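# Carry the drink-carton tray from desk to counter

## Task

Move the tray holding three drink cartons off the desk and onto the counter so that the tray's entire bottom rests on the counter, with all three cartons still upright on the tray. Then release the tray and back the robot away. The robot must not topple or finish leaning, or the attempt fails. The result only counts if it stays put without the robot holding anything.

## Robot and tools

Robot: a Rainbow Robotics RB-Y1 in a physics simulation. It has a two-wheel base with rear casters (0.66 m long, 0.58 m wide, front edge 0.10 m ahead of the wheel axle), a folding torso (leg with ankle, knee, hip), a head with cameras, and a left and a right arm, each ending in a parallel gripper with a wrist camera. The base only drives straight or turns in place; it cannot strafe. Loose objects may occasionally be nudged by outside pushes.

Frames: the base frame sits on the floor between the drive wheels, x forward, y to the left, z up. Reported chest, left_hand and right_hand poses use it. A hand point is the midpoint between its finger pads; fingers point along its -z and close along its x. Reported hand positions can be inaccurate, especially when the arm is stretched. base_odometry is relative to where the base started in the scene and is computed from wheel rotation, so wheel slip looks like movement; heading is in radians, left positive, within -3.142 to 3.142.

Tool execute_actions: argument actions is a list holding zero or one action object. An empty list just returns state and images. An action may contain:
- base: exactly one of translate_m (a relative drive in metres from the current base position, forward positive, -3 to 3) or rotate_rad (a relative turn in radians, counter-clockwise/left positive, -3.2 to 3.2). A drive or turn that would need more than 8.667 s is refused.
- joints: an object of absolute joint targets by name, radians except grippers in metres. Ranges: torso_squat_rad 0 to 1.2 (larger lowers the chest, kept level); torso_shift_rad -0.3 to 0.6 (positive pushes hips forward); torso_pitch_rad -0.2 to 1.4 (positive leans forward); torso_yaw_rad -1.5 to 1.5 (positive turns left). Per arm (left_/right_ prefix): shoulder_pitch_rad -2.356 to 2.356 (0 hanging, negative raises it forward); shoulder_roll_rad left 0 to 3.141, right -3.141 to 0 (away from 0 lifts the arm sideways outward); shoulder_yaw_rad -2.094 to 2.094 (positive swings a bent forearm left, both arms); elbow_rad -2.617 to 0.01 (0 straight, negative bends); forearm_roll_rad -3.141 to 3.141; wrist_pitch_rad -1.57 to 1.919 (negative tips the hand forward); hand_roll_rad -2.705 to 2.705 (rolls positive counter-clockwise seen from above on a hanging arm); gripper_m 0 to 0.1 (pad opening). head_pan_rad -0.523 to 0.523 (left positive, relative to chest); head_tilt_rad -0.35 to 1.57 (positive looks down). Tolerance counted as reached: ±0.02 rad, grippers ±0.004 m.
- speeds: optional caps, translate_m 0.05 to 0.4 m/s, rotate_rad 0.1 to 1.509 rad/s; defaults are the maximums.
- min_time_s: 0.1 to 8, a minimum duration for each arm and head motion in this action.
Top joint speeds: arms 1 rad/s (last three wrist joints 1.5), head 1.5, squat and pitch 0.3, shift 0.15, torso yaw 0.6, grippers 0.1 m/s. No action exceeds 15 s. All motions in one action start together. Joints or base not mentioned may still be driving toward earlier targets. Unknown keys or out-of-range values make the call rejected with no motion. cameras picks images: head_camera, left_wrist_camera, right_wrist_camera or all; omitted/null means all, [] means none.

Torso combined limits (else commanded torso joints stop short, off_target): squat + shift <= 1.52; squat - shift + pitch <= 1.57; shift + 0.5 pitch - 0.4 squat <= 0.7; shift + 0.3 pitch - 0.5 squat <= 0.39.

Tool wait: seconds 0 to 10; commands nothing and returns state and images. Tool zoom_image: camera name and region [x0, y0, x1, y1] in pixels of that camera's latest full image, at most 504 by 504 (head images are 896x504, wrist 644x364). Tool finished_scene: scene = the current scene's number; it ends that scene permanently after the last command is held and reports success.

Results: joint_positions, hand and chest poses, base_odometry, a pictures line naming the order of the images, base_status and joint_status per motion, and on_its_own for things not commanded (held at = target being held). Status words: done (base: wheels turned the full amount, even with slip); off_target (stopped short, maybe still pushing); limit_stop_at_<name>; contact_stop (torso or arm hit something firm, couldn't lift the load, or pressed an arm into something); time_out; stopped_with_arm; limit_stop_at_own_body (stopped before hitting the robot itself); not_followed with joint command not followed and a cause line (arm targets withheld by the self/arm-collision check, possibly retried later; grippers still act). A contact, timeout or arm-triggered stop halts the whole torso group or that arm's whole group and they hold in place. After such a stop, first back the arm off in its own action, then the torso. Special case: both hands on one object and the torso contact-stops at once with nothing blocking: resend every joint of both arms at its current reported value, then retry the torso. If any call reports a stop, later calls in the same reply are skipped.

Grasping: command a gripper opening at least 0.005 m below the object's width; off_target then is expected.

Hazards: the base does not stop at furniture and may keep pushing; a bent leg can stick out past the base front and may shove the robot backward unseen by odometry. Each arm is rated for 3 kg; heavy loads far forward can tip the robot. Never let the arms strike or squeeze each other, grippers included; hands are not covered by the arm-to-arm check. Contact torque at a joint's load limit (N m: shoulders 66.5, elbows 34.2, forearm roll, wrist pitch and hand roll 23.7, including load weight) freezes the robot for 10 s. Holding loads heats motors: MOTOR HOT from 65 °C, and at 80 °C an OVER-TEMPERATURE FAULT brakes that arm (limit_stop_at_motor_heat); resend targets afterwards. The robot holds its last command while you think. Avoid drops, slips, slams and hard pushes. Calibration is listed per camera (K, distortion D, T_world_to_cam mapping base frame to camera) and is only approximate, worse for wrist cameras on extended arms.

Each tool is called after "Emit:" as a command line: name --argument value for each argument, lists and objects as JSON in quotes; but a table of rows of numbers goes row by row, as --pt "numbers of a row", without its own name.

## Session

Emit:
execute_actions --actions '[]'

Scene clock: 0.00 s.
base_odometry: x=+0.000 y=+0.000 heading=+0.000 (m, m, rad; odometry frame)
base_status: not commanded
joint_positions: torso_squat_rad=+0.350 torso_shift_rad=+0.000 torso_pitch_rad=-0.001 torso_yaw_rad=+0.000 left_shoulder_pitch_rad=-0.033 left_shoulder_roll_rad=+0.017 left_shoulder_yaw_rad=+0.014 left_elbow_rad=-0.291 left_forearm_roll_rad=-0.012 left_wrist_pitch_rad=+0.003 left_hand_roll_rad=-0.044 left_gripper_m=+0.101 right_shoulder_pitch_rad=+0.002 right_shoulder_roll_rad=+0.003 right_shoulder_yaw_rad=-0.036 right_elbow_rad=-0.272 right_forearm_roll_rad=+0.040 right_wrist_pitch_rad=-0.012 right_hand_roll_rad=+0.011 right_gripper_m=+0.099 head_pan_rad=+0.000 head_tilt_rad=+0.401
joint_status: not commanded
chest: x=-0.2285 y=+0.0009 z=+1.2474 quat_wxyz=(+1.000, -0.001, -0.001, +0.000) (m; base frame)
left_hand: x=-0.0641 y=+0.2329 z=+0.5810 quat_wxyz=(+0.987, +0.012, -0.159, -0.027) (m; base frame)
right_hand: x=-0.0945 y=-0.2225 z=+0.5754 quat_wxyz=(+0.990, -0.005, -0.141, +0.007) (m; base frame)
pictures: head_camera, left_wrist_camera, right_wrist_camera
Images, in order (width x height): head_camera 896x504, left_wrist_camera 644x364, right_wrist_camera 644x364.

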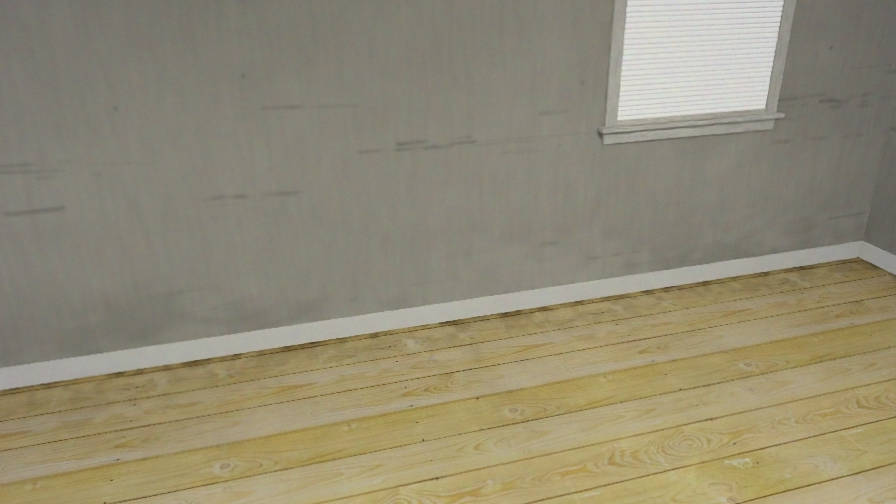

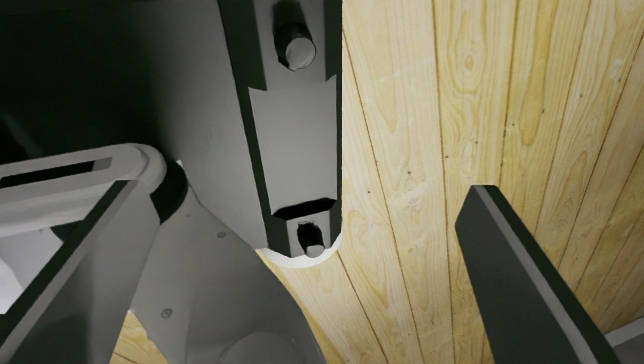

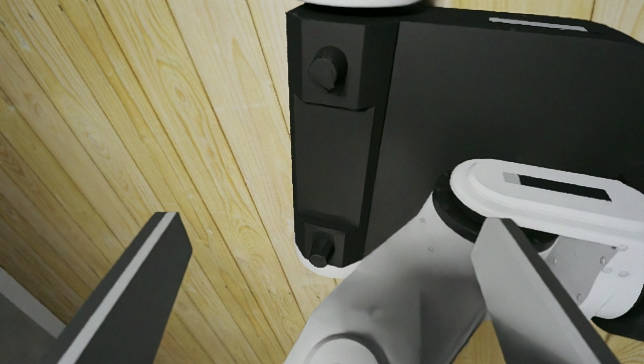

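Emit:
execute_actions --actions '[{"base":{"rotate_rad":1.3}}]' --cameras '["head_camera"]'

Emit:
execute_actions --actions '[{"base":{"rotate_rad":1.3}}]' --cameras '["head_camera"]'

Emit:
execute_actions --actions '[{"base":{"rotate_rad":1.3}}]' --cameras '["head_camera"]'

Emit:
execute_actions --actions '[{"base":{"rotate_rad":1.3}}]' --cameras '["head_camera"]'

Scene clock: 11.97 s.
base_odometry: x=+0.000 y=+0.000 heading=+1.299 (m, m, rad; odometry frame)
base_status: done
joint_positions: torso_squat_rad=+0.350 torso_shift_rad=+0.000 torso_pitch_rad=-0.001 torso_yaw_rad=+0.000 left_shoulder_pitch_rad=-0.033 left_shoulder_roll_rad=+0.017 left_shoulder_yaw_rad=+0.014 left_elbow_rad=-0.291 left_forearm_roll_rad=-0.012 left_wrist_pitch_rad=+0.003 left_hand_roll_rad=-0.044 left_gripper_m=+0.101 right_shoulder_pitch_rad=+0.002 right_shoulder_roll_rad=+0.003 right_shoulder_yaw_rad=-0.036 right_elbow_rad=-0.272 right_forearm_roll_rad=+0.040 right_wrist_pitch_rad=-0.012 right_hand_roll_rad=+0.011 right_gripper_m=+0.099 head_pan_rad=+0.000 head_tilt_rad=+0.401
joint_status: not commanded
chest: x=-0.2285 y=+0.0008 z=+1.2474 quat_wxyz=(+1.000, -0.001, -0.001, +0.000) (m; base frame)
left_hand: x=-0.0641 y=+0.2329 z=+0.5810 quat_wxyz=(+0.987, +0.012, -0.159, -0.027) (m; base frame)
right_hand: x=-0.0945 y=-0.2225 z=+0.5754 quat_wxyz=(+0.990, -0.005, -0.141, +0.007) (m; base frame)
pictures: head_camera
camera_calibration (this result's frames):
head_camera: T_world_to_cam=[[-0.0470186, -0.998607, -0.0239368, 0.0305495], [-0.382567, 0.0401386, -0.923055, 1.31491], [0.922731, -0.0342433, -0.383921, 0.689748], [0, 0, 0, 1]] pos_world=[-0.131976, 0.00134771, 1.47927]
Images, in order (width x height): head_camera 896x504.

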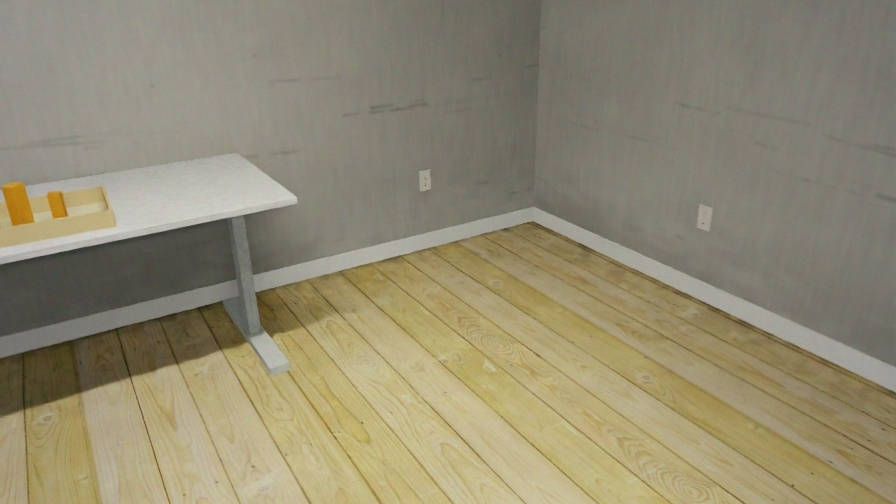

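Scene clock: 15.77 s.
base_odometry: x=+0.000 y=+0.000 heading=+2.599 (m, m, rad; odometry frame)
base_status: done
joint_positions: torso_squat_rad=+0.350 torso_shift_rad=+0.000 torso_pitch_rad=-0.001 torso_yaw_rad=+0.000 left_shoulder_pitch_rad=-0.033 left_shoulder_roll_rad=+0.017 left_shoulder_yaw_rad=+0.014 left_elbow_rad=-0.291 left_forearm_roll_rad=-0.012 left_wrist_pitch_rad=+0.003 left_hand_roll_rad=-0.044 left_gripper_m=+0.101 right_shoulder_pitch_rad=+0.002 right_shoulder_roll_rad=+0.003 right_shoulder_yaw_rad=-0.036 right_elbow_rad=-0.272 right_forearm_roll_rad=+0.040 right_wrist_pitch_rad=-0.012 right_hand_roll_rad=+0.011 right_gripper_m=+0.099 head_pan_rad=+0.000 head_tilt_rad=+0.401
joint_status: not commanded
chest: x=-0.2285 y=+0.0008 z=+1.2474 quat_wxyz=(+1.000, -0.001, -0.001, +0.000) (m; base frame)
left_hand: x=-0.0641 y=+0.2329 z=+0.5810 quat_wxyz=(+0.987, +0.012, -0.159, -0.027) (m; base frame)
right_hand: x=-0.0945 y=-0.2225 z=+0.5754 quat_wxyz=(+0.990, -0.005, -0.141, +0.007) (m; base frame)
pictures: head_camera
camera_calibration (this result's frames):
head_camera: T_world_to_cam=[[-0.0470181, -0.998607, -0.0239321, 0.0305471], [-0.382567, 0.0401341, -0.923056, 1.31491], [0.922731, -0.0342448, -0.383921, 0.689748], [0, 0, 0, 1]] pos_world=[-0.131977, 0.00135225, 1.47927]
Images, in order (width x height): head_camera 896x504.

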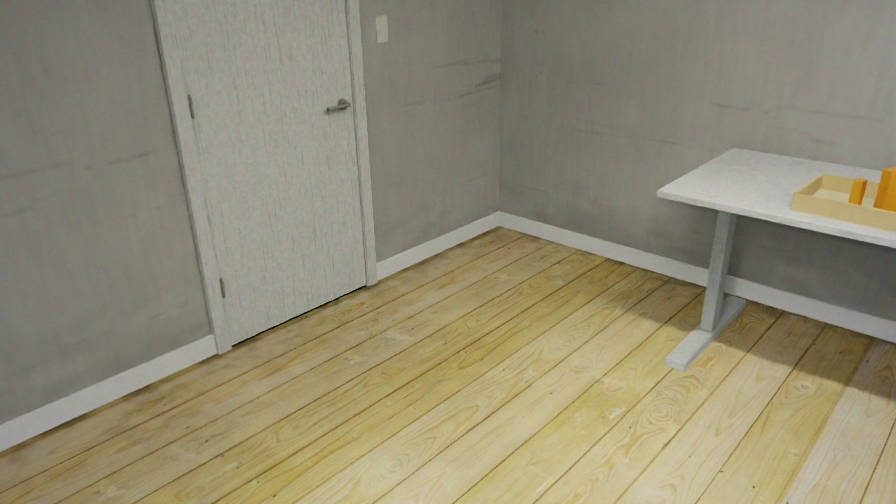

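Scene clock: 19.57 s.
base_odometry: x=+0.000 y=+0.000 heading=-2.385 (m, m, rad; odometry frame)
base_status: done
joint_positions: torso_squat_rad=+0.350 torso_shift_rad=+0.000 torso_pitch_rad=-0.001 torso_yaw_rad=+0.000 left_shoulder_pitch_rad=-0.033 left_shoulder_roll_rad=+0.017 left_shoulder_yaw_rad=+0.014 left_elbow_rad=-0.291 left_forearm_roll_rad=-0.012 left_wrist_pitch_rad=+0.003 left_hand_roll_rad=-0.044 left_gripper_m=+0.101 right_shoulder_pitch_rad=+0.002 right_shoulder_roll_rad=+0.003 right_shoulder_yaw_rad=-0.036 right_elbow_rad=-0.272 right_forearm_roll_rad=+0.040 right_wrist_pitch_rad=-0.012 right_hand_roll_rad=+0.011 right_gripper_m=+0.099 head_pan_rad=+0.000 head_tilt_rad=+0.401
joint_status: not commanded
chest: x=-0.2285 y=+0.0008 z=+1.2474 quat_wxyz=(+1.000, -0.001, -0.001, +0.000) (m; base frame)
left_hand: x=-0.0641 y=+0.2329 z=+0.5810 quat_wxyz=(+0.987, +0.012, -0.159, -0.027) (m; base frame)
right_hand: x=-0.0945 y=-0.2225 z=+0.5754 quat_wxyz=(+0.990, -0.005, -0.141, +0.007) (m; base frame)
pictures: head_camera
camera_calibration (this result's frames):
head_camera: T_world_to_cam=[[-0.0470183, -0.998607, -0.0239293, 0.0305451], [-0.382566, 0.0401316, -0.923056, 1.31491], [0.922731, -0.034246, -0.38392, 0.689748], [0, 0, 0, 1]] pos_world=[-0.131977, 0.00135427, 1.47927]
Images, in order (width x height): head_camera 896x504.

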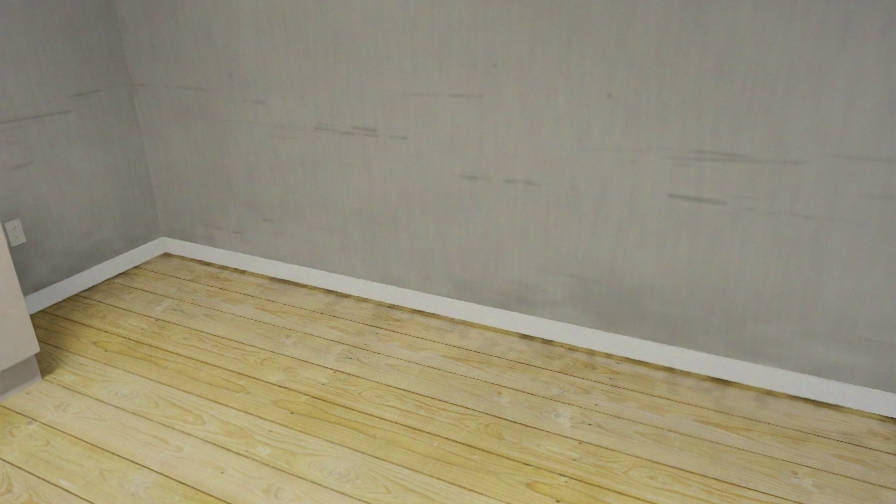

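Scene clock: 23.37 s.
base_odometry: x=+0.000 y=+0.000 heading=-1.086 (m, m, rad; odometry frame)
base_status: done
joint_positions: torso_squat_rad=+0.350 torso_shift_rad=+0.000 torso_pitch_rad=-0.001 torso_yaw_rad=+0.000 left_shoulder_pitch_rad=-0.033 left_shoulder_roll_rad=+0.017 left_shoulder_yaw_rad=+0.014 left_elbow_rad=-0.291 left_forearm_roll_rad=-0.012 left_wrist_pitch_rad=+0.003 left_hand_roll_rad=-0.044 left_gripper_m=+0.101 right_shoulder_pitch_rad=+0.002 right_shoulder_roll_rad=+0.003 right_shoulder_yaw_rad=-0.036 right_elbow_rad=-0.272 right_forearm_roll_rad=+0.040 right_wrist_pitch_rad=-0.012 right_hand_roll_rad=+0.011 right_gripper_m=+0.099 head_pan_rad=+0.000 head_tilt_rad=+0.401
joint_status: not commanded
chest: x=-0.2285 y=+0.0008 z=+1.2474 quat_wxyz=(+1.000, -0.001, -0.001, +0.000) (m; base frame)
left_hand: x=-0.0641 y=+0.2329 z=+0.5810 quat_wxyz=(+0.987, +0.012, -0.159, -0.027) (m; base frame)
right_hand: x=-0.0945 y=-0.2225 z=+0.5754 quat_wxyz=(+0.990, -0.005, -0.141, +0.007) (m; base frame)
pictures: head_camera
camera_calibration (this result's frames):
head_camera: T_world_to_cam=[[-0.0470181, -0.998607, -0.0239302, 0.0305445], [-0.382566, 0.0401323, -0.923056, 1.31491], [0.922731, -0.0342455, -0.38392, 0.689748], [0, 0, 0, 1]] pos_world=[-0.131977, 0.00135243, 1.47927]
Images, in order (width x height): head_camera 896x504.

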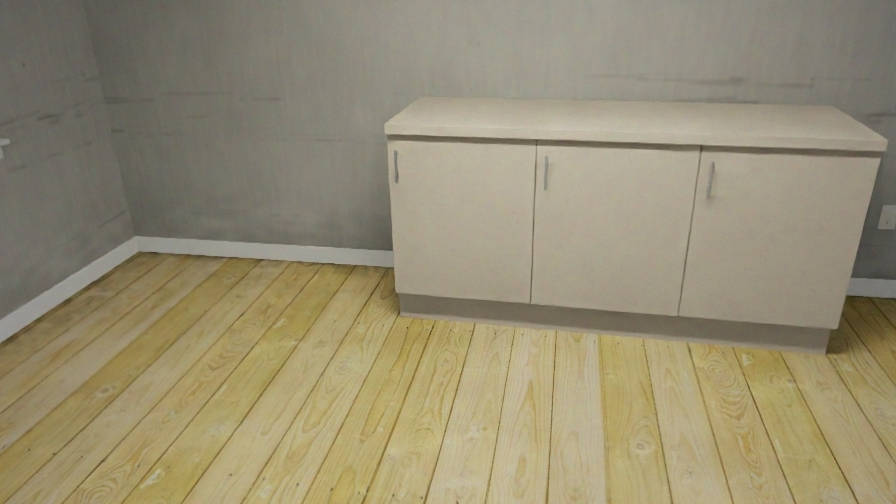

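Emit:
execute_actions --actions '[{"base":{"rotate_rad":-3.2},"joints":{"torso_squat_rad":0,"left_shoulder_pitch_rad":-0.6,"left_elbow_rad":-1.2,"left_wrist_pitch_rad":1.8,"left_hand_roll_rad":1.57,"left_shoulder_roll_rad":0.2,"right_shoulder_pitch_rad":-0.6,"right_elbow_rad":-1.2,"right_wrist_pitch_rad":1.8,"right_hand_roll_rad":-1.57,"right_shoulder_roll_rad":-0.2}}]' --cameras '["head_camera"]'

Emit:
execute_actions --actions '[{"base":{"translate_m":1.0},"joints":{"head_tilt_rad":0.7}}]' --cameras '["head_camera"]'

Scene clock: 36.17 s.
base_odometry: x=+0.000 y=+0.000 heading=+1.998 (m, m, rad; odometry frame)
base_status: done
joint_positions: torso_squat_rad=+0.000 torso_shift_rad=+0.000 torso_pitch_rad=-0.001 torso_yaw_rad=+0.000 left_shoulder_pitch_rad=-0.600 left_shoulder_roll_rad=+0.200 left_shoulder_yaw_rad=+0.014 left_elbow_rad=-1.200 left_forearm_roll_rad=-0.013 left_wrist_pitch_rad=+1.800 left_hand_roll_rad=+1.570 left_gripper_m=+0.101 right_shoulder_pitch_rad=-0.600 right_shoulder_roll_rad=-0.200 right_shoulder_yaw_rad=-0.036 right_elbow_rad=-1.200 right_forearm_roll_rad=+0.040 right_wrist_pitch_rad=+1.800 right_hand_roll_rad=-1.570 right_gripper_m=+0.099 head_pan_rad=+0.000 head_tilt_rad=+0.401
joint_status: all done
chest: x=-0.2286 y=+0.0009 z=+1.2899 quat_wxyz=(+1.000, -0.001, -0.001, +0.000) (m; base frame)
left_hand: x=+0.2062 y=+0.2824 z=+0.9584 quat_wxyz=(+0.726, +0.085, -0.077, +0.678) (m; base frame)
right_hand: x=+0.2068 y=-0.2898 z=+0.9611 quat_wxyz=(+0.718, -0.090, -0.083, -0.686) (m; base frame)
pictures: head_camera
camera_calibration (this result's frames):
head_camera: T_world_to_cam=[[-0.0470167, -0.998608, -0.0239187, 0.0315897], [-0.382525, 0.0401196, -0.923074, 1.35417], [0.922748, -0.0342503, -0.383878, 0.706113], [0, 0, 0, 1]] pos_world=[-0.132077, 0.0014016, 1.52181]
Images, in order (width x height): head_camera 896x504.

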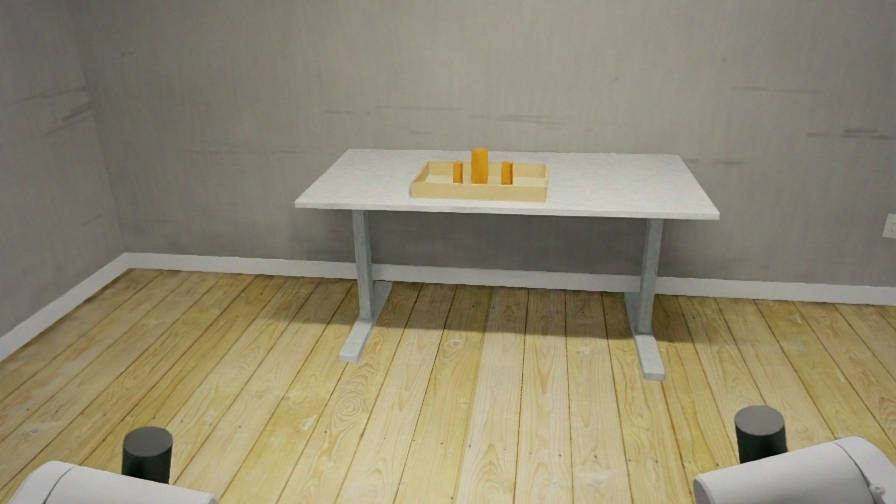

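Scene clock: 40.23 s.
base_odometry: x=-0.414 y=+0.910 heading=+1.997 (m, m, rad; odometry frame)
base_status: done
joint_positions: torso_squat_rad=+0.000 torso_shift_rad=+0.000 torso_pitch_rad=-0.001 torso_yaw_rad=+0.000 left_shoulder_pitch_rad=-0.600 left_shoulder_roll_rad=+0.200 left_shoulder_yaw_rad=+0.014 left_elbow_rad=-1.200 left_forearm_roll_rad=-0.013 left_wrist_pitch_rad=+1.800 left_hand_roll_rad=+1.570 left_gripper_m=+0.101 right_shoulder_pitch_rad=-0.600 right_shoulder_roll_rad=-0.200 right_shoulder_yaw_rad=-0.036 right_elbow_rad=-1.200 right_forearm_roll_rad=+0.040 right_wrist_pitch_rad=+1.800 right_hand_roll_rad=-1.570 right_gripper_m=+0.099 head_pan_rad=+0.000 head_tilt_rad=+0.700
joint_status: all done
chest: x=-0.2285 y=+0.0009 z=+1.2899 quat_wxyz=(+1.000, -0.001, -0.001, +0.000) (m; base frame)
left_hand: x=+0.2062 y=+0.2824 z=+0.9584 quat_wxyz=(+0.726, +0.085, -0.077, +0.678) (m; base frame)
right_hand: x=+0.2068 y=-0.2899 z=+0.9610 quat_wxyz=(+0.718, -0.090, -0.083, -0.686) (m; base frame)
pictures: head_camera
camera_calibration (this result's frames):
head_camera: T_world_to_cam=[[-0.052317, -0.998591, -0.00888269, 0.00809645], [-0.637648, 0.0402498, -0.769275, 1.07231], [0.768549, -0.0345821, -0.638855, 1.05403], [0, 0, 0, 1]] pos_world=[-0.125893, 0.00137533, 1.49835]
Images, in order (width x height): head_camera 896x504.

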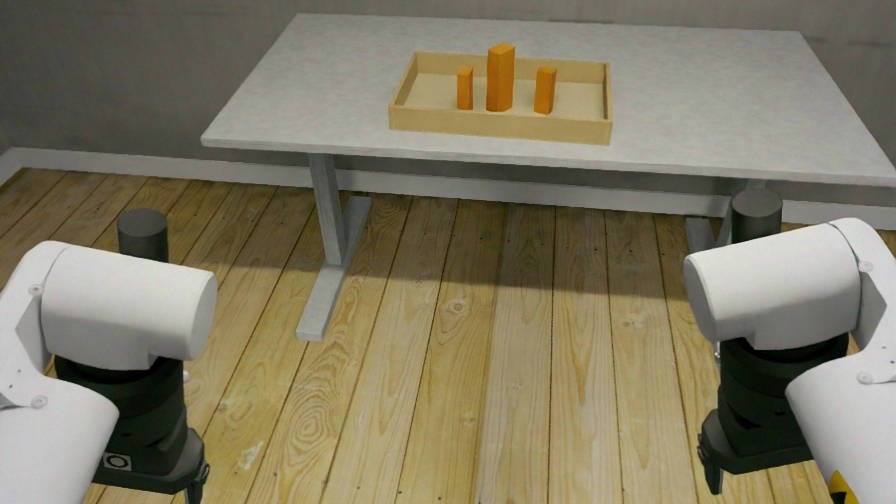

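Emit:
execute_actions --actions '[{"base":{"translate_m":0.35},"joints":{"left_shoulder_pitch_rad":-0.95,"left_elbow_rad":-0.95,"left_wrist_pitch_rad":1.88,"left_forearm_roll_rad":0.25,"left_shoulder_roll_rad":0.3,"left_shoulder_yaw_rad":0,"right_shoulder_pitch_rad":-0.95,"right_elbow_rad":-0.95,"right_wrist_pitch_rad":1.88,"right_forearm_roll_rad":-0.25,"right_shoulder_roll_rad":-0.3,"right_shoulder_yaw_rad":0}}]' --cameras '[]'

Emit:
execute_actions --actions '[{"base":{"rotate_rad":-0.22}}]' --cameras '["head_camera"]'

Emit:
execute_actions --actions '[{"base":{"translate_m":0.6},"joints":{"head_tilt_rad":1.0}}]'

Scene clock: 58.53 s.
base_odometry: x=-0.558 y=+1.229 heading=+1.996 (m, m, rad; odometry frame)
base_status: done
joint_positions: torso_squat_rad=+0.000 torso_shift_rad=+0.000 torso_pitch_rad=-0.001 torso_yaw_rad=+0.000 left_shoulder_pitch_rad=-0.950 left_shoulder_roll_rad=+0.300 left_shoulder_yaw_rad=+0.000 left_elbow_rad=-0.950 left_forearm_roll_rad=+0.250 left_wrist_pitch_rad=+1.880 left_hand_roll_rad=+1.570 left_gripper_m=+0.101 right_shoulder_pitch_rad=-0.950 right_shoulder_roll_rad=-0.300 right_shoulder_yaw_rad=+0.000 right_elbow_rad=-0.950 right_forearm_roll_rad=-0.250 right_wrist_pitch_rad=+1.880 right_hand_roll_rad=-1.570 right_gripper_m=+0.099 head_pan_rad=+0.000 head_tilt_rad=+0.700
joint_status: all done
chest: x=-0.2284 y=+0.0009 z=+1.2899 quat_wxyz=(+1.000, -0.001, +0.000, +0.000) (m; base frame)
left_hand: x=+0.2662 y=+0.2468 z=+1.0561 quat_wxyz=(+0.747, +0.030, -0.027, +0.663) (m; base frame)
right_hand: x=+0.2663 y=-0.2452 z=+1.0566 quat_wxyz=(+0.748, -0.031, -0.028, -0.663) (m; base frame)
pictures: none
No camera images: the call's "cameras" was empty. Leave "cameras" out to get every camera's image.

Scene clock: 60.70 s.
base_odometry: x=-0.558 y=+1.229 heading=+1.777 (m, m, rad; odometry frame)
base_status: done
joint_positions: torso_squat_rad=+0.000 torso_shift_rad=+0.000 torso_pitch_rad=-0.001 torso_yaw_rad=+0.000 left_shoulder_pitch_rad=-0.950 left_shoulder_roll_rad=+0.300 left_shoulder_yaw_rad=+0.000 left_elbow_rad=-0.950 left_forearm_roll_rad=+0.250 left_wrist_pitch_rad=+1.880 left_hand_roll_rad=+1.570 left_gripper_m=+0.101 right_shoulder_pitch_rad=-0.950 right_shoulder_roll_rad=-0.300 right_shoulder_yaw_rad=+0.000 right_elbow_rad=-0.950 right_forearm_roll_rad=-0.250 right_wrist_pitch_rad=+1.880 right_hand_roll_rad=-1.570 right_gripper_m=+0.099 head_pan_rad=+0.000 head_tilt_rad=+0.700
joint_status: not commanded
chest: x=-0.2284 y=+0.0009 z=+1.2899 quat_wxyz=(+1.000, -0.001, -0.001, +0.000) (m; base frame)
left_hand: x=+0.2662 y=+0.2469 z=+1.0561 quat_wxyz=(+0.747, +0.030, -0.027, +0.663) (m; base frame)
right_hand: x=+0.2663 y=-0.2452 z=+1.0567 quat_wxyz=(+0.748, -0.031, -0.028, -0.663) (m; base frame)
pictures: head_camera
camera_calibration (this result's frames):
head_camera: T_world_to_cam=[[-0.0523139, -0.998591, -0.00886101, 0.00808254], [-0.637744, 0.0402354, -0.769196, 1.07223], [0.768469, -0.0345886, -0.638951, 1.05409], [0, 0, 0, 1]] pos_world=[-0.125803, 0.00138894, 1.49834]
Images, in order (width x height): head_camera 896x504.

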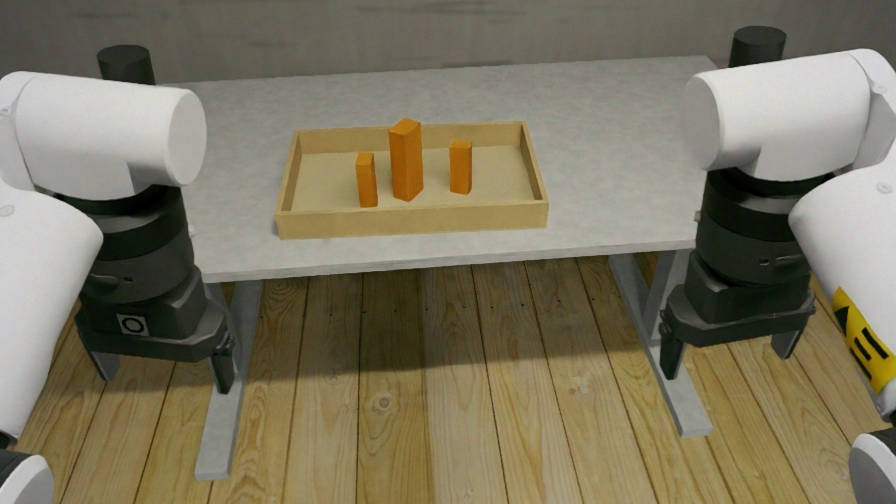

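Scene clock: 63.77 s.
base_odometry: x=-0.681 y=+1.817 heading=+1.776 (m, m, rad; odometry frame)
base_status: done
joint_positions: torso_squat_rad=+0.000 torso_shift_rad=+0.000 torso_pitch_rad=-0.001 torso_yaw_rad=+0.000 left_shoulder_pitch_rad=-0.950 left_shoulder_roll_rad=+0.300 left_shoulder_yaw_rad=+0.000 left_elbow_rad=-0.950 left_forearm_roll_rad=+0.250 left_wrist_pitch_rad=+1.880 left_hand_roll_rad=+1.570 left_gripper_m=+0.101 right_shoulder_pitch_rad=-0.950 right_shoulder_roll_rad=-0.300 right_shoulder_yaw_rad=+0.000 right_elbow_rad=-0.950 right_forearm_roll_rad=-0.250 right_wrist_pitch_rad=+1.880 right_hand_roll_rad=-1.570 right_gripper_m=+0.099 head_pan_rad=+0.000 head_tilt_rad=+1.000
joint_status: all done
chest: x=-0.2285 y=+0.0009 z=+1.2899 quat_wxyz=(+1.000, -0.001, -0.001, +0.000) (m; base frame)
left_hand: x=+0.2661 y=+0.2469 z=+1.0562 quat_wxyz=(+0.747, +0.030, -0.027, +0.663) (m; base frame)
right_hand: x=+0.2663 y=-0.2452 z=+1.0567 quat_wxyz=(+0.748, -0.031, -0.028, -0.663) (m; base frame)
pictures: head_camera, left_wrist_camera, right_wrist_camera
camera_calibration (this result's frames):
head_camera: T_world_to_cam=[[-0.0529396, -0.998572, 0.00710387, -0.0158377], [-0.836513, 0.0404605, -0.546451, 0.699213], [0.545383, -0.0348714, -0.837461, 1.30381], [0, 0, 0, 1]] pos_world=[-0.127012, 0.00135994, 1.47409]
left_wrist_camera: T_world_to_cam=[[0.0898767, 0.993255, 0.0732532, -0.348835], [0.729574, -0.115728, 0.67404, -0.851601], [0.677971, -0.00713684, -0.735054, 0.687885], [0, 0, 0, 1]] pos_world=[0.186292, 0.252837, 1.1052]
right_wrist_camera: T_world_to_cam=[[-0.107579, 0.985509, -0.131145, 0.412916], [0.772301, 0.165907, 0.61321, -0.777391], [0.626082, -0.0353149, -0.778957, 0.734923], [0, 0, 0, 1]] pos_world=[0.184679, -0.252004, 1.10333]
Images, in order (width x height): head_camera 896x504, left_wrist_camera 644x364, right_wrist_camera 644x364.

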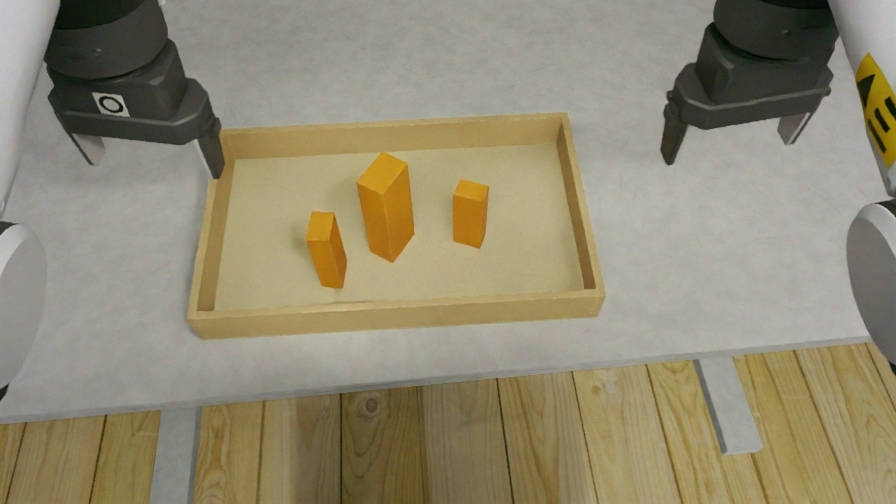

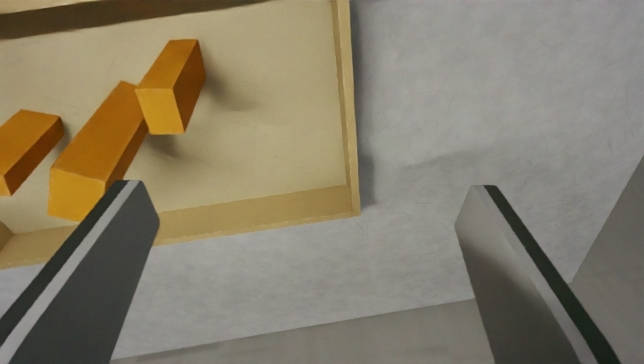

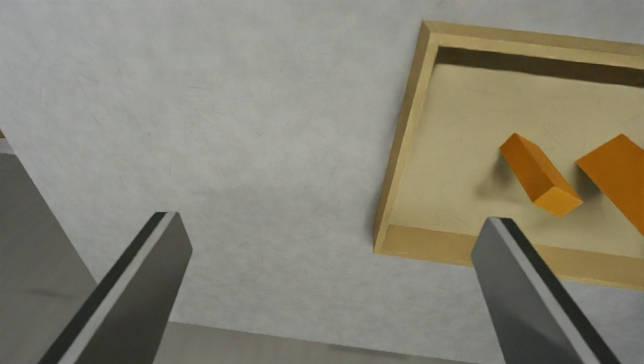

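Emit:
execute_actions --actions '[{"base":{"translate_m":0.11},"joints":{"torso_yaw_rad":0.08,"torso_squat_rad":0.75,"left_hand_roll_rad":1.63,"right_hand_roll_rad":-1.79,"left_forearm_roll_rad":0.3,"right_forearm_roll_rad":-0.3}}]'

Scene clock: 77.50 s.
base_odometry: x=-0.703 y=+1.925 heading=+1.775 (m, m, rad; odometry frame)
base_status: done
joint_positions: torso_squat_rad=+0.750 torso_shift_rad=+0.000 torso_pitch_rad=-0.001 torso_yaw_rad=+0.080 left_shoulder_pitch_rad=-0.950 left_shoulder_roll_rad=+0.300 left_shoulder_yaw_rad=+0.000 left_elbow_rad=-0.950 left_forearm_roll_rad=+0.300 left_wrist_pitch_rad=+1.880 left_hand_roll_rad=+1.630 left_gripper_m=+0.101 right_shoulder_pitch_rad=-0.950 right_shoulder_roll_rad=-0.300 right_shoulder_yaw_rad=+0.000 right_elbow_rad=-0.950 right_forearm_roll_rad=-0.300 right_wrist_pitch_rad=+1.880 right_hand_roll_rad=-1.790 right_gripper_m=+0.099 head_pan_rad=+0.000 head_tilt_rad=+1.000
joint_status: all done
chest: x=-0.2285 y=+0.0008 z=+1.1021 quat_wxyz=(+0.999, -0.001, -0.001, +0.040) (m; base frame)
left_hand: x=+0.2445 y=+0.2743 z=+0.8678 quat_wxyz=(+0.705, +0.014, -0.009, +0.709) (m; base frame)
right_hand: x=+0.2820 y=-0.1946 z=+0.8683 quat_wxyz=(+0.705, -0.013, -0.012, -0.709) (m; base frame)
pictures: head_camera, left_wrist_camera, right_wrist_camera
camera_calibration (this result's frames):
head_camera: T_world_to_cam=[[0.0265761, -0.999621, 0.00719799, 0.00341999], [-0.837023, -0.0261887, -0.54654, 0.596566], [0.546521, 0.00850003, -0.837402, 1.14671], [0, 0, 0, 1]] pos_world=[-0.127455, 0.00929492, 1.28628]
left_wrist_camera: T_world_to_cam=[[-0.0344313, 0.99907, 0.0259614, -0.290493], [0.737239, 0.00785229, 0.675586, -0.742768], [0.674754, 0.0424011, -0.736824, 0.553014], [0, 0, 0, 1]] pos_world=[0.164448, 0.272607, 0.916819]
right_wrist_camera: T_world_to_cam=[[0.0172995, 0.996239, -0.0849025, 0.266708], [0.782383, 0.0393845, 0.621551, -0.717139], [0.622557, -0.0771788, -0.778759, 0.572813], [0, 0, 0, 1]] pos_world=[0.199855, -0.193251, 0.914466]
Images, in order (width x height): head_camera 896x504, left_wrist_camera 644x364, right_wrist_camera 644x364.

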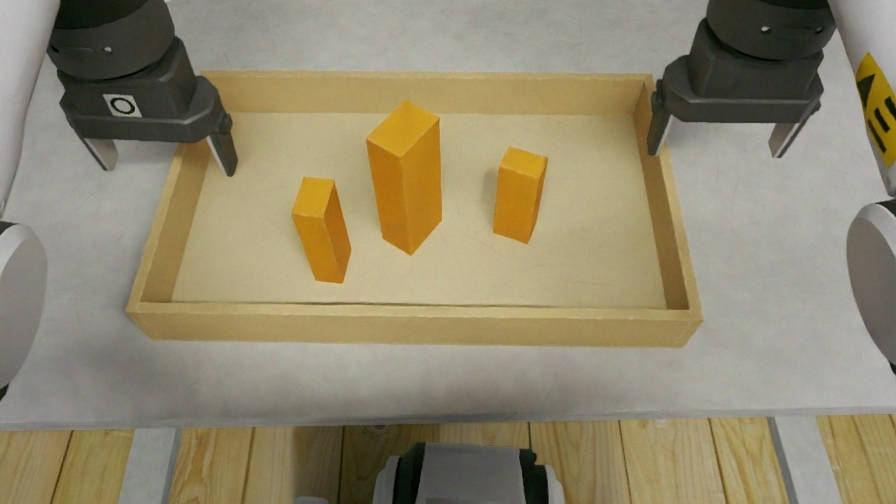

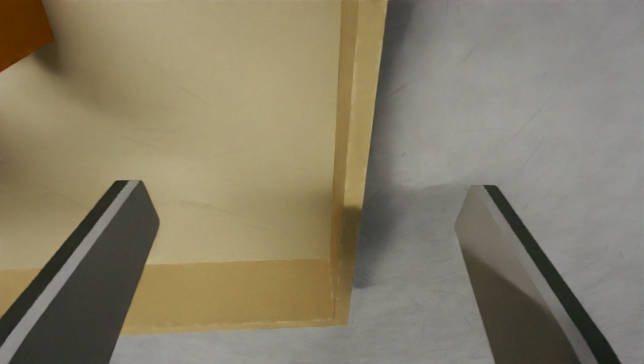

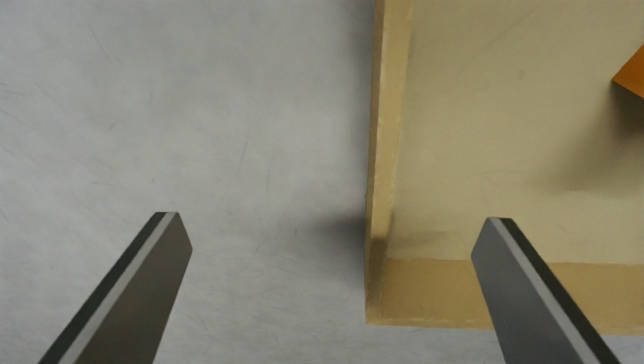

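Both need about 2.5 cm more to the left.

Emit:
execute_actions --actions '[{"joints":{"torso_yaw_rad":0.13,"left_hand_roll_rad":1.58,"right_hand_roll_rad":-1.82}}]' --cameras '[]'

Emit:
execute_actions --actions '[{"joints":{"torso_squat_rad":0.9}}]'

Scene clock: 85.07 s.
base_odometry: x=-0.703 y=+1.925 heading=+1.775 (m, m, rad; odometry frame)
base_status: not commanded
joint_positions: torso_squat_rad=+0.750 torso_shift_rad=+0.000 torso_pitch_rad=-0.001 torso_yaw_rad=+0.130 left_shoulder_pitch_rad=-0.950 left_shoulder_roll_rad=+0.300 left_shoulder_yaw_rad=+0.000 left_elbow_rad=-0.950 left_forearm_roll_rad=+0.300 left_wrist_pitch_rad=+1.880 left_hand_roll_rad=+1.580 left_gripper_m=+0.101 right_shoulder_pitch_rad=-0.950 right_shoulder_roll_rad=-0.300 right_shoulder_yaw_rad=+0.000 right_elbow_rad=-0.950 right_forearm_roll_rad=-0.300 right_wrist_pitch_rad=+1.880 right_hand_roll_rad=-1.820 right_gripper_m=+0.099 head_pan_rad=+0.000 head_tilt_rad=+1.000
joint_status: all done
chest: x=-0.2285 y=+0.0008 z=+1.1021 quat_wxyz=(+0.998, -0.001, -0.001, +0.065) (m; base frame)
left_hand: x=+0.2302 y=+0.2977 z=+0.8677 quat_wxyz=(+0.705, +0.015, -0.009, +0.709) (m; base frame)
right_hand: x=+0.2912 y=-0.1688 z=+0.8683 quat_wxyz=(+0.712, -0.013, -0.013, -0.702) (m; base frame)
pictures: none
No camera images: the call's "cameras" was empty. Leave "cameras" out to get every camera's image.

Scene clock: 86.37 s.
base_odometry: x=-0.703 y=+1.925 heading=+1.775 (m, m, rad; odometry frame)
base_status: not commanded
joint_positions: torso_squat_rad=+0.900 torso_shift_rad=+0.000 torso_pitch_rad=-0.001 torso_yaw_rad=+0.130 left_shoulder_pitch_rad=-0.950 left_shoulder_roll_rad=+0.300 left_shoulder_yaw_rad=+0.000 left_elbow_rad=-0.950 left_forearm_roll_rad=+0.300 left_wrist_pitch_rad=+1.880 left_hand_roll_rad=+1.580 left_gripper_m=+0.101 right_shoulder_pitch_rad=-0.950 right_shoulder_roll_rad=-0.300 right_shoulder_yaw_rad=+0.000 right_elbow_rad=-0.950 right_forearm_roll_rad=-0.300 right_wrist_pitch_rad=+1.880 right_hand_roll_rad=-1.820 right_gripper_m=+0.099 head_pan_rad=+0.000 head_tilt_rad=+1.000
joint_status: all done
chest: x=-0.2285 y=+0.0007 z=+1.0251 quat_wxyz=(+0.998, -0.001, -0.001, +0.065) (m; base frame)
left_hand: x=+0.2302 y=+0.2976 z=+0.7907 quat_wxyz=(+0.705, +0.015, -0.009, +0.709) (m; base frame)
right_hand: x=+0.2912 y=-0.1689 z=+0.7913 quat_wxyz=(+0.712, -0.013, -0.013, -0.702) (m; base frame)
pictures: head_camera, left_wrist_camera, right_wrist_camera
camera_calibration (this result's frames):
head_camera: T_world_to_cam=[[0.0766279, -0.997033, 0.00727119, 0.0152839], [-0.834694, -0.0681366, -0.546483, 0.55497], [0.545357, 0.0358067, -0.837438, 1.08193], [0, 0, 0, 1]] pos_world=[-0.12798, 0.014312, 1.20922]
left_wrist_camera: T_world_to_cam=[[-0.0347627, 0.999067, 0.0256316, -0.311975], [0.738366, 0.00839085, 0.674348, -0.679781], [0.673503, 0.0423677, -0.737969, 0.506073], [0, 0, 0, 1]] pos_world=[0.15024, 0.295947, 0.839871]
right_wrist_camera: T_world_to_cam=[[-0.00265524, 0.996374, -0.0850356, 0.240318], [0.780769, 0.0551974, 0.622376, -0.674942], [0.624814, -0.0647406, -0.778085, 0.509995], [0, 0, 0, 1]] pos_world=[0.20896, -0.169174, 0.837323]
Images, in order (width x height): head_camera 896x504, left_wrist_camera 644x364, right_wrist_camera 644x364.

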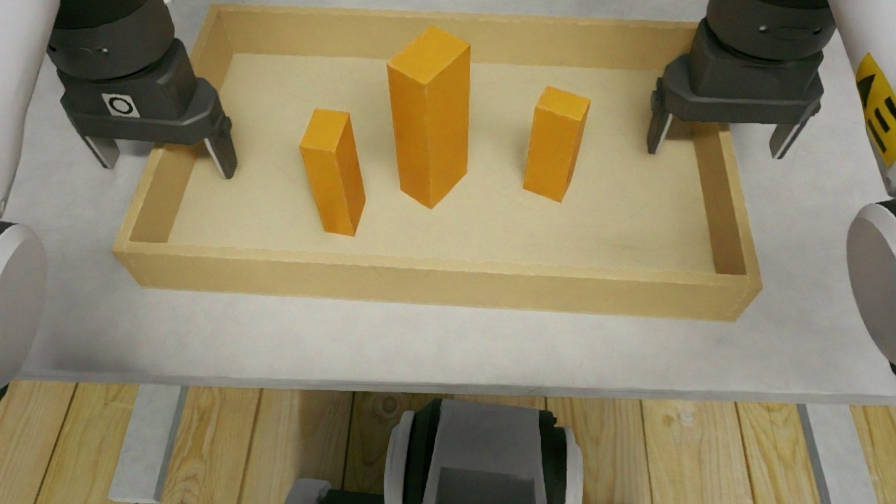

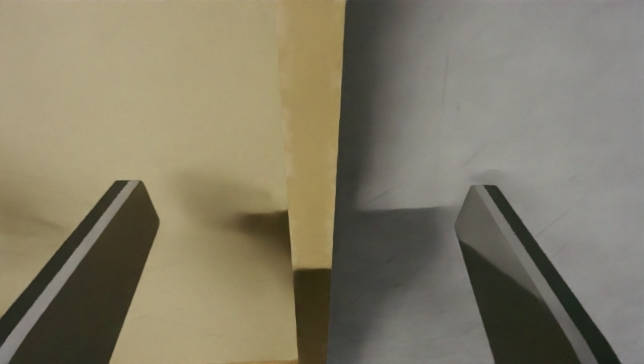

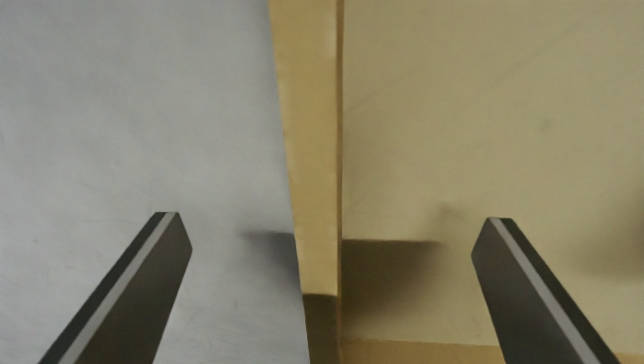

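Emit:
execute_actions --actions '[{"joints":{"right_shoulder_pitch_rad":-0.92}}]' --cameras '[]'

Emit:
execute_actions --actions '[{"joints":{"left_gripper_m":0,"right_gripper_m":0}}]' --cameras '[]'

Emit:
execute_actions --actions '[{"joints":{"torso_squat_rad":0}}]'

Scene clock: 94.43 s.
base_odometry: x=-0.703 y=+1.924 heading=+1.775 (m, m, rad; odometry frame)
base_status: not commanded
joint_positions: torso_squat_rad=+0.900 torso_shift_rad=+0.000 torso_pitch_rad=-0.001 torso_yaw_rad=+0.130 left_shoulder_pitch_rad=-0.950 left_shoulder_roll_rad=+0.300 left_shoulder_yaw_rad=+0.000 left_elbow_rad=-0.950 left_forearm_roll_rad=+0.300 left_wrist_pitch_rad=+1.880 left_hand_roll_rad=+1.580 left_gripper_m=+0.101 right_shoulder_pitch_rad=-0.920 right_shoulder_roll_rad=-0.300 right_shoulder_yaw_rad=+0.000 right_elbow_rad=-0.950 right_forearm_roll_rad=-0.300 right_wrist_pitch_rad=+1.880 right_hand_roll_rad=-1.820 right_gripper_m=+0.099 head_pan_rad=+0.000 head_tilt_rad=+1.000
joint_status: all done
chest: x=-0.2285 y=+0.0007 z=+1.0251 quat_wxyz=(+0.998, -0.001, -0.001, +0.065) (m; base frame)
left_hand: x=+0.2302 y=+0.2976 z=+0.7907 quat_wxyz=(+0.705, +0.015, -0.009, +0.709) (m; base frame)
right_hand: x=+0.2827 y=-0.1751 z=+0.7775 quat_wxyz=(+0.709, -0.024, -0.004, -0.705) (m; base frame)
pictures: none
No camera images: the call's "cameras" was empty. Leave "cameras" out to get every camera's image.

Scene clock: 95.93 s.
base_odometry: x=-0.703 y=+1.924 heading=+1.775 (m, m, rad; odometry frame)
base_status: not commanded
joint_positions: torso_squat_rad=+0.900 torso_shift_rad=+0.000 torso_pitch_rad=-0.001 torso_yaw_rad=+0.130 left_shoulder_pitch_rad=-0.950 left_shoulder_roll_rad=+0.299 left_shoulder_yaw_rad=+0.000 left_elbow_rad=-0.950 left_forearm_roll_rad=+0.300 left_wrist_pitch_rad=+1.880 left_hand_roll_rad=+1.580 left_gripper_m=+0.011 right_shoulder_pitch_rad=-0.920 right_shoulder_roll_rad=-0.299 right_shoulder_yaw_rad=+0.000 right_elbow_rad=-0.950 right_forearm_roll_rad=-0.301 right_wrist_pitch_rad=+1.880 right_hand_roll_rad=-1.820 right_gripper_m=+0.010 head_pan_rad=+0.000 head_tilt_rad=+1.000
joint_status: left_gripper_m off_target (ended at +0.011, target +0.000); right_gripper_m off_target (ended at +0.010, target +0.000)
chest: x=-0.2285 y=+0.0007 z=+1.0251 quat_wxyz=(+0.998, -0.001, -0.001, +0.065) (m; base frame)
left_hand: x=+0.2303 y=+0.2971 z=+0.7906 quat_wxyz=(+0.705, +0.014, -0.008, +0.709) (m; base frame)
right_hand: x=+0.2826 y=-0.1746 z=+0.7774 quat_wxyz=(+0.709, -0.024, -0.004, -0.705) (m; base frame)
pictures: none
No camera images: the call's "cameras" was empty. Leave "cameras" out to get every camera's image.

Scene clock: 99.83 s.
base_odometry: x=-0.703 y=+1.924 heading=+1.775 (m, m, rad; odometry frame)
base_status: not commanded
joint_positions: torso_squat_rad=+0.000 torso_shift_rad=+0.000 torso_pitch_rad=-0.001 torso_yaw_rad=+0.130 left_shoulder_pitch_rad=-0.950 left_shoulder_roll_rad=+0.299 left_shoulder_yaw_rad=+0.000 left_elbow_rad=-0.950 left_forearm_roll_rad=+0.300 left_wrist_pitch_rad=+1.880 left_hand_roll_rad=+1.580 left_gripper_m=+0.011 right_shoulder_pitch_rad=-0.920 right_shoulder_roll_rad=-0.299 right_shoulder_yaw_rad=+0.000 right_elbow_rad=-0.950 right_forearm_roll_rad=-0.301 right_wrist_pitch_rad=+1.880 right_hand_roll_rad=-1.820 right_gripper_m=+0.010 head_pan_rad=+0.000 head_tilt_rad=+1.000
joint_status: all done
chest: x=-0.2282 y=+0.0009 z=+1.2899 quat_wxyz=(+0.998, -0.001, +0.000, +0.065) (m; base frame)
left_hand: x=+0.2302 y=+0.2973 z=+1.0549 quat_wxyz=(+0.705, +0.015, -0.008, +0.709) (m; base frame)
right_hand: x=+0.2825 y=-0.1743 z=+1.0417 quat_wxyz=(+0.709, -0.024, -0.003, -0.705) (m; base frame)
pictures: head_camera, left_wrist_camera, right_wrist_camera
camera_calibration (this result's frames):
head_camera: T_world_to_cam=[[0.0766081, -0.997035, 0.00718303, 0.013623], [-0.835096, -0.068098, -0.545873, 0.699121], [0.544744, 0.0358198, -0.837837, 1.30393], [0, 0, 0, 1]] pos_world=[-0.12752, 0.0144848, 1.47402]
left_wrist_camera: T_world_to_cam=[[-0.0341202, 0.999112, 0.024719, -0.317614], [0.73931, 0.00858948, 0.67331, -0.857148], [0.6725, 0.0412485, -0.738947, 0.702648], [0, 0, 0, 1]] pos_world=[0.15033, 0.295712, 1.1042]
right_wrist_camera: T_world_to_cam=[[0.00434232, 0.996143, -0.0876423, 0.267719], [0.799356, 0.0492025, 0.59884, -0.80551], [0.600843, -0.0726578, -0.796058, 0.733997], [0, 0, 0, 1]] pos_world=[0.20171, -0.173722, 1.09014]
Images, in order (width x height): head_camera 896x504, left_wrist_camera 644x364, right_wrist_camera 644x364.

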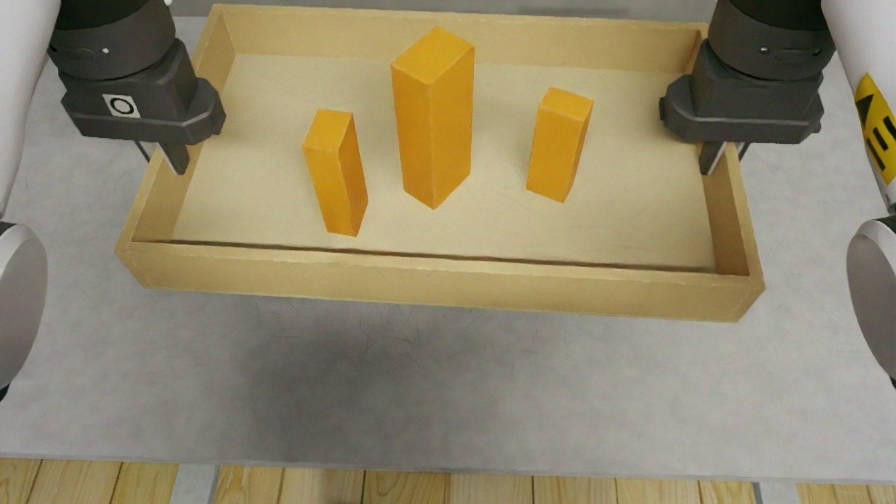

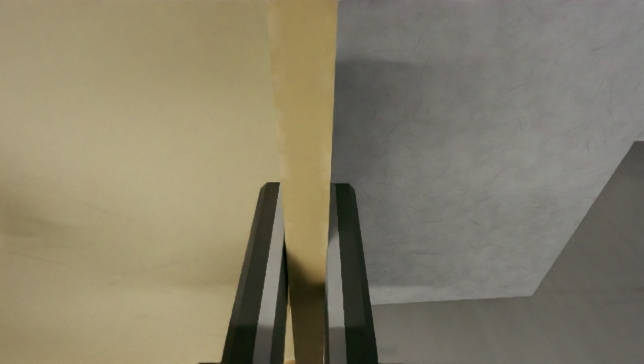

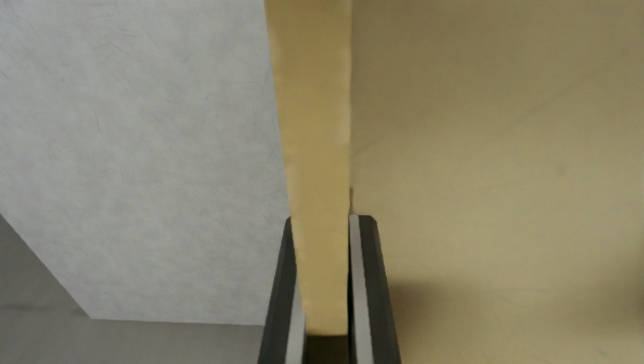

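Emit:
execute_actions --actions '[{"base":{"translate_m":-2.5}}]' --cameras '[]'

Emit:
execute_actions --actions '[{"base":{"rotate_rad":3.15},"speeds":{"rotate_rad":0.7},"joints":{"head_tilt_rad":0.45,"head_pan_rad":-0.13}}]' --cameras '["head_camera"]'

Scene clock: 114.50 s.
base_odometry: x=-0.198 y=-0.524 heading=+1.774 (m, m, rad; odometry frame)
base_status: done
joint_positions: torso_squat_rad=+0.000 torso_shift_rad=+0.000 torso_pitch_rad=-0.001 torso_yaw_rad=+0.130 left_shoulder_pitch_rad=-0.950 left_shoulder_roll_rad=+0.299 left_shoulder_yaw_rad=+0.000 left_elbow_rad=-0.950 left_forearm_roll_rad=+0.300 left_wrist_pitch_rad=+1.880 left_hand_roll_rad=+1.580 left_gripper_m=+0.011 right_shoulder_pitch_rad=-0.920 right_shoulder_roll_rad=-0.299 right_shoulder_yaw_rad=+0.000 right_elbow_rad=-0.950 right_forearm_roll_rad=-0.301 right_wrist_pitch_rad=+1.880 right_hand_roll_rad=-1.820 right_gripper_m=+0.010 head_pan_rad=+0.000 head_tilt_rad=+1.000
joint_status: not commanded
chest: x=-0.2283 y=+0.0009 z=+1.2899 quat_wxyz=(+0.998, -0.001, +0.000, +0.065) (m; base frame)
left_hand: x=+0.2301 y=+0.2973 z=+1.0550 quat_wxyz=(+0.705, +0.015, -0.008, +0.709) (m; base frame)
right_hand: x=+0.2824 y=-0.1743 z=+1.0418 quat_wxyz=(+0.709, -0.024, -0.003, -0.705) (m; base frame)
pictures: none
No camera images: the call's "cameras" was empty. Leave "cameras" out to get every camera's image.

Scene clock: 120.87 s.
base_odometry: x=-0.198 y=-0.524 heading=-1.360 (m, m, rad; odometry frame)
base_status: done
joint_positions: torso_squat_rad=+0.000 torso_shift_rad=+0.000 torso_pitch_rad=-0.001 torso_yaw_rad=+0.130 left_shoulder_pitch_rad=-0.950 left_shoulder_roll_rad=+0.299 left_shoulder_yaw_rad=+0.000 left_elbow_rad=-0.950 left_forearm_roll_rad=+0.300 left_wrist_pitch_rad=+1.880 left_hand_roll_rad=+1.580 left_gripper_m=+0.011 right_shoulder_pitch_rad=-0.920 right_shoulder_roll_rad=-0.299 right_shoulder_yaw_rad=+0.000 right_elbow_rad=-0.950 right_forearm_roll_rad=-0.301 right_wrist_pitch_rad=+1.880 right_hand_roll_rad=-1.820 right_gripper_m=+0.010 head_pan_rad=-0.130 head_tilt_rad=+0.450
joint_status: all done
chest: x=-0.2283 y=+0.0009 z=+1.2899 quat_wxyz=(+0.998, -0.001, +0.000, +0.065) (m; base frame)
left_hand: x=+0.2301 y=+0.2973 z=+1.0549 quat_wxyz=(+0.705, +0.015, -0.008, +0.709) (m; base frame)
right_hand: x=+0.2824 y=-0.1743 z=+1.0418 quat_wxyz=(+0.709, -0.024, -0.003, -0.705) (m; base frame)
pictures: head_camera
camera_calibration (this result's frames):
head_camera: T_world_to_cam=[[-0.0483682, -0.998598, -0.0215032, 0.0305998], [-0.427813, 0.0401657, -0.902974, 1.3148], [0.902572, -0.0344759, -0.429156, 0.769341], [0, 0, 0, 1]] pos_world=[-0.130418, 0.00427095, 1.51805]
Images, in order (width x height): head_camera 896x504.

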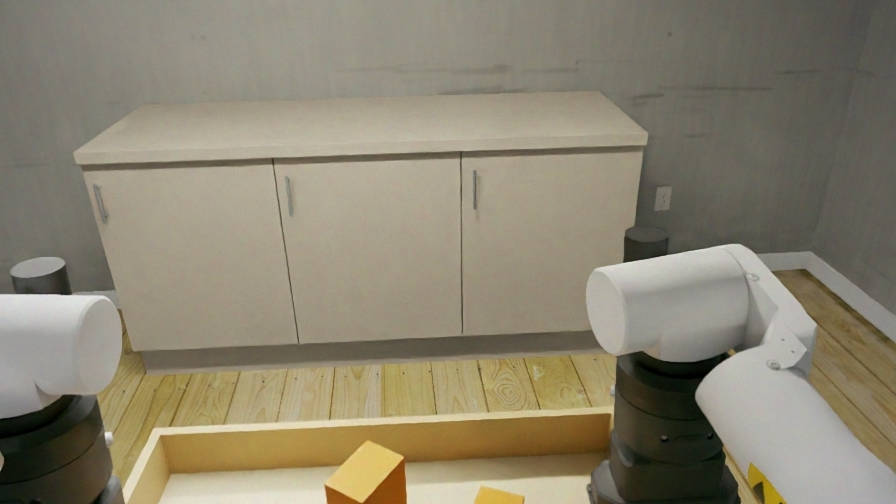

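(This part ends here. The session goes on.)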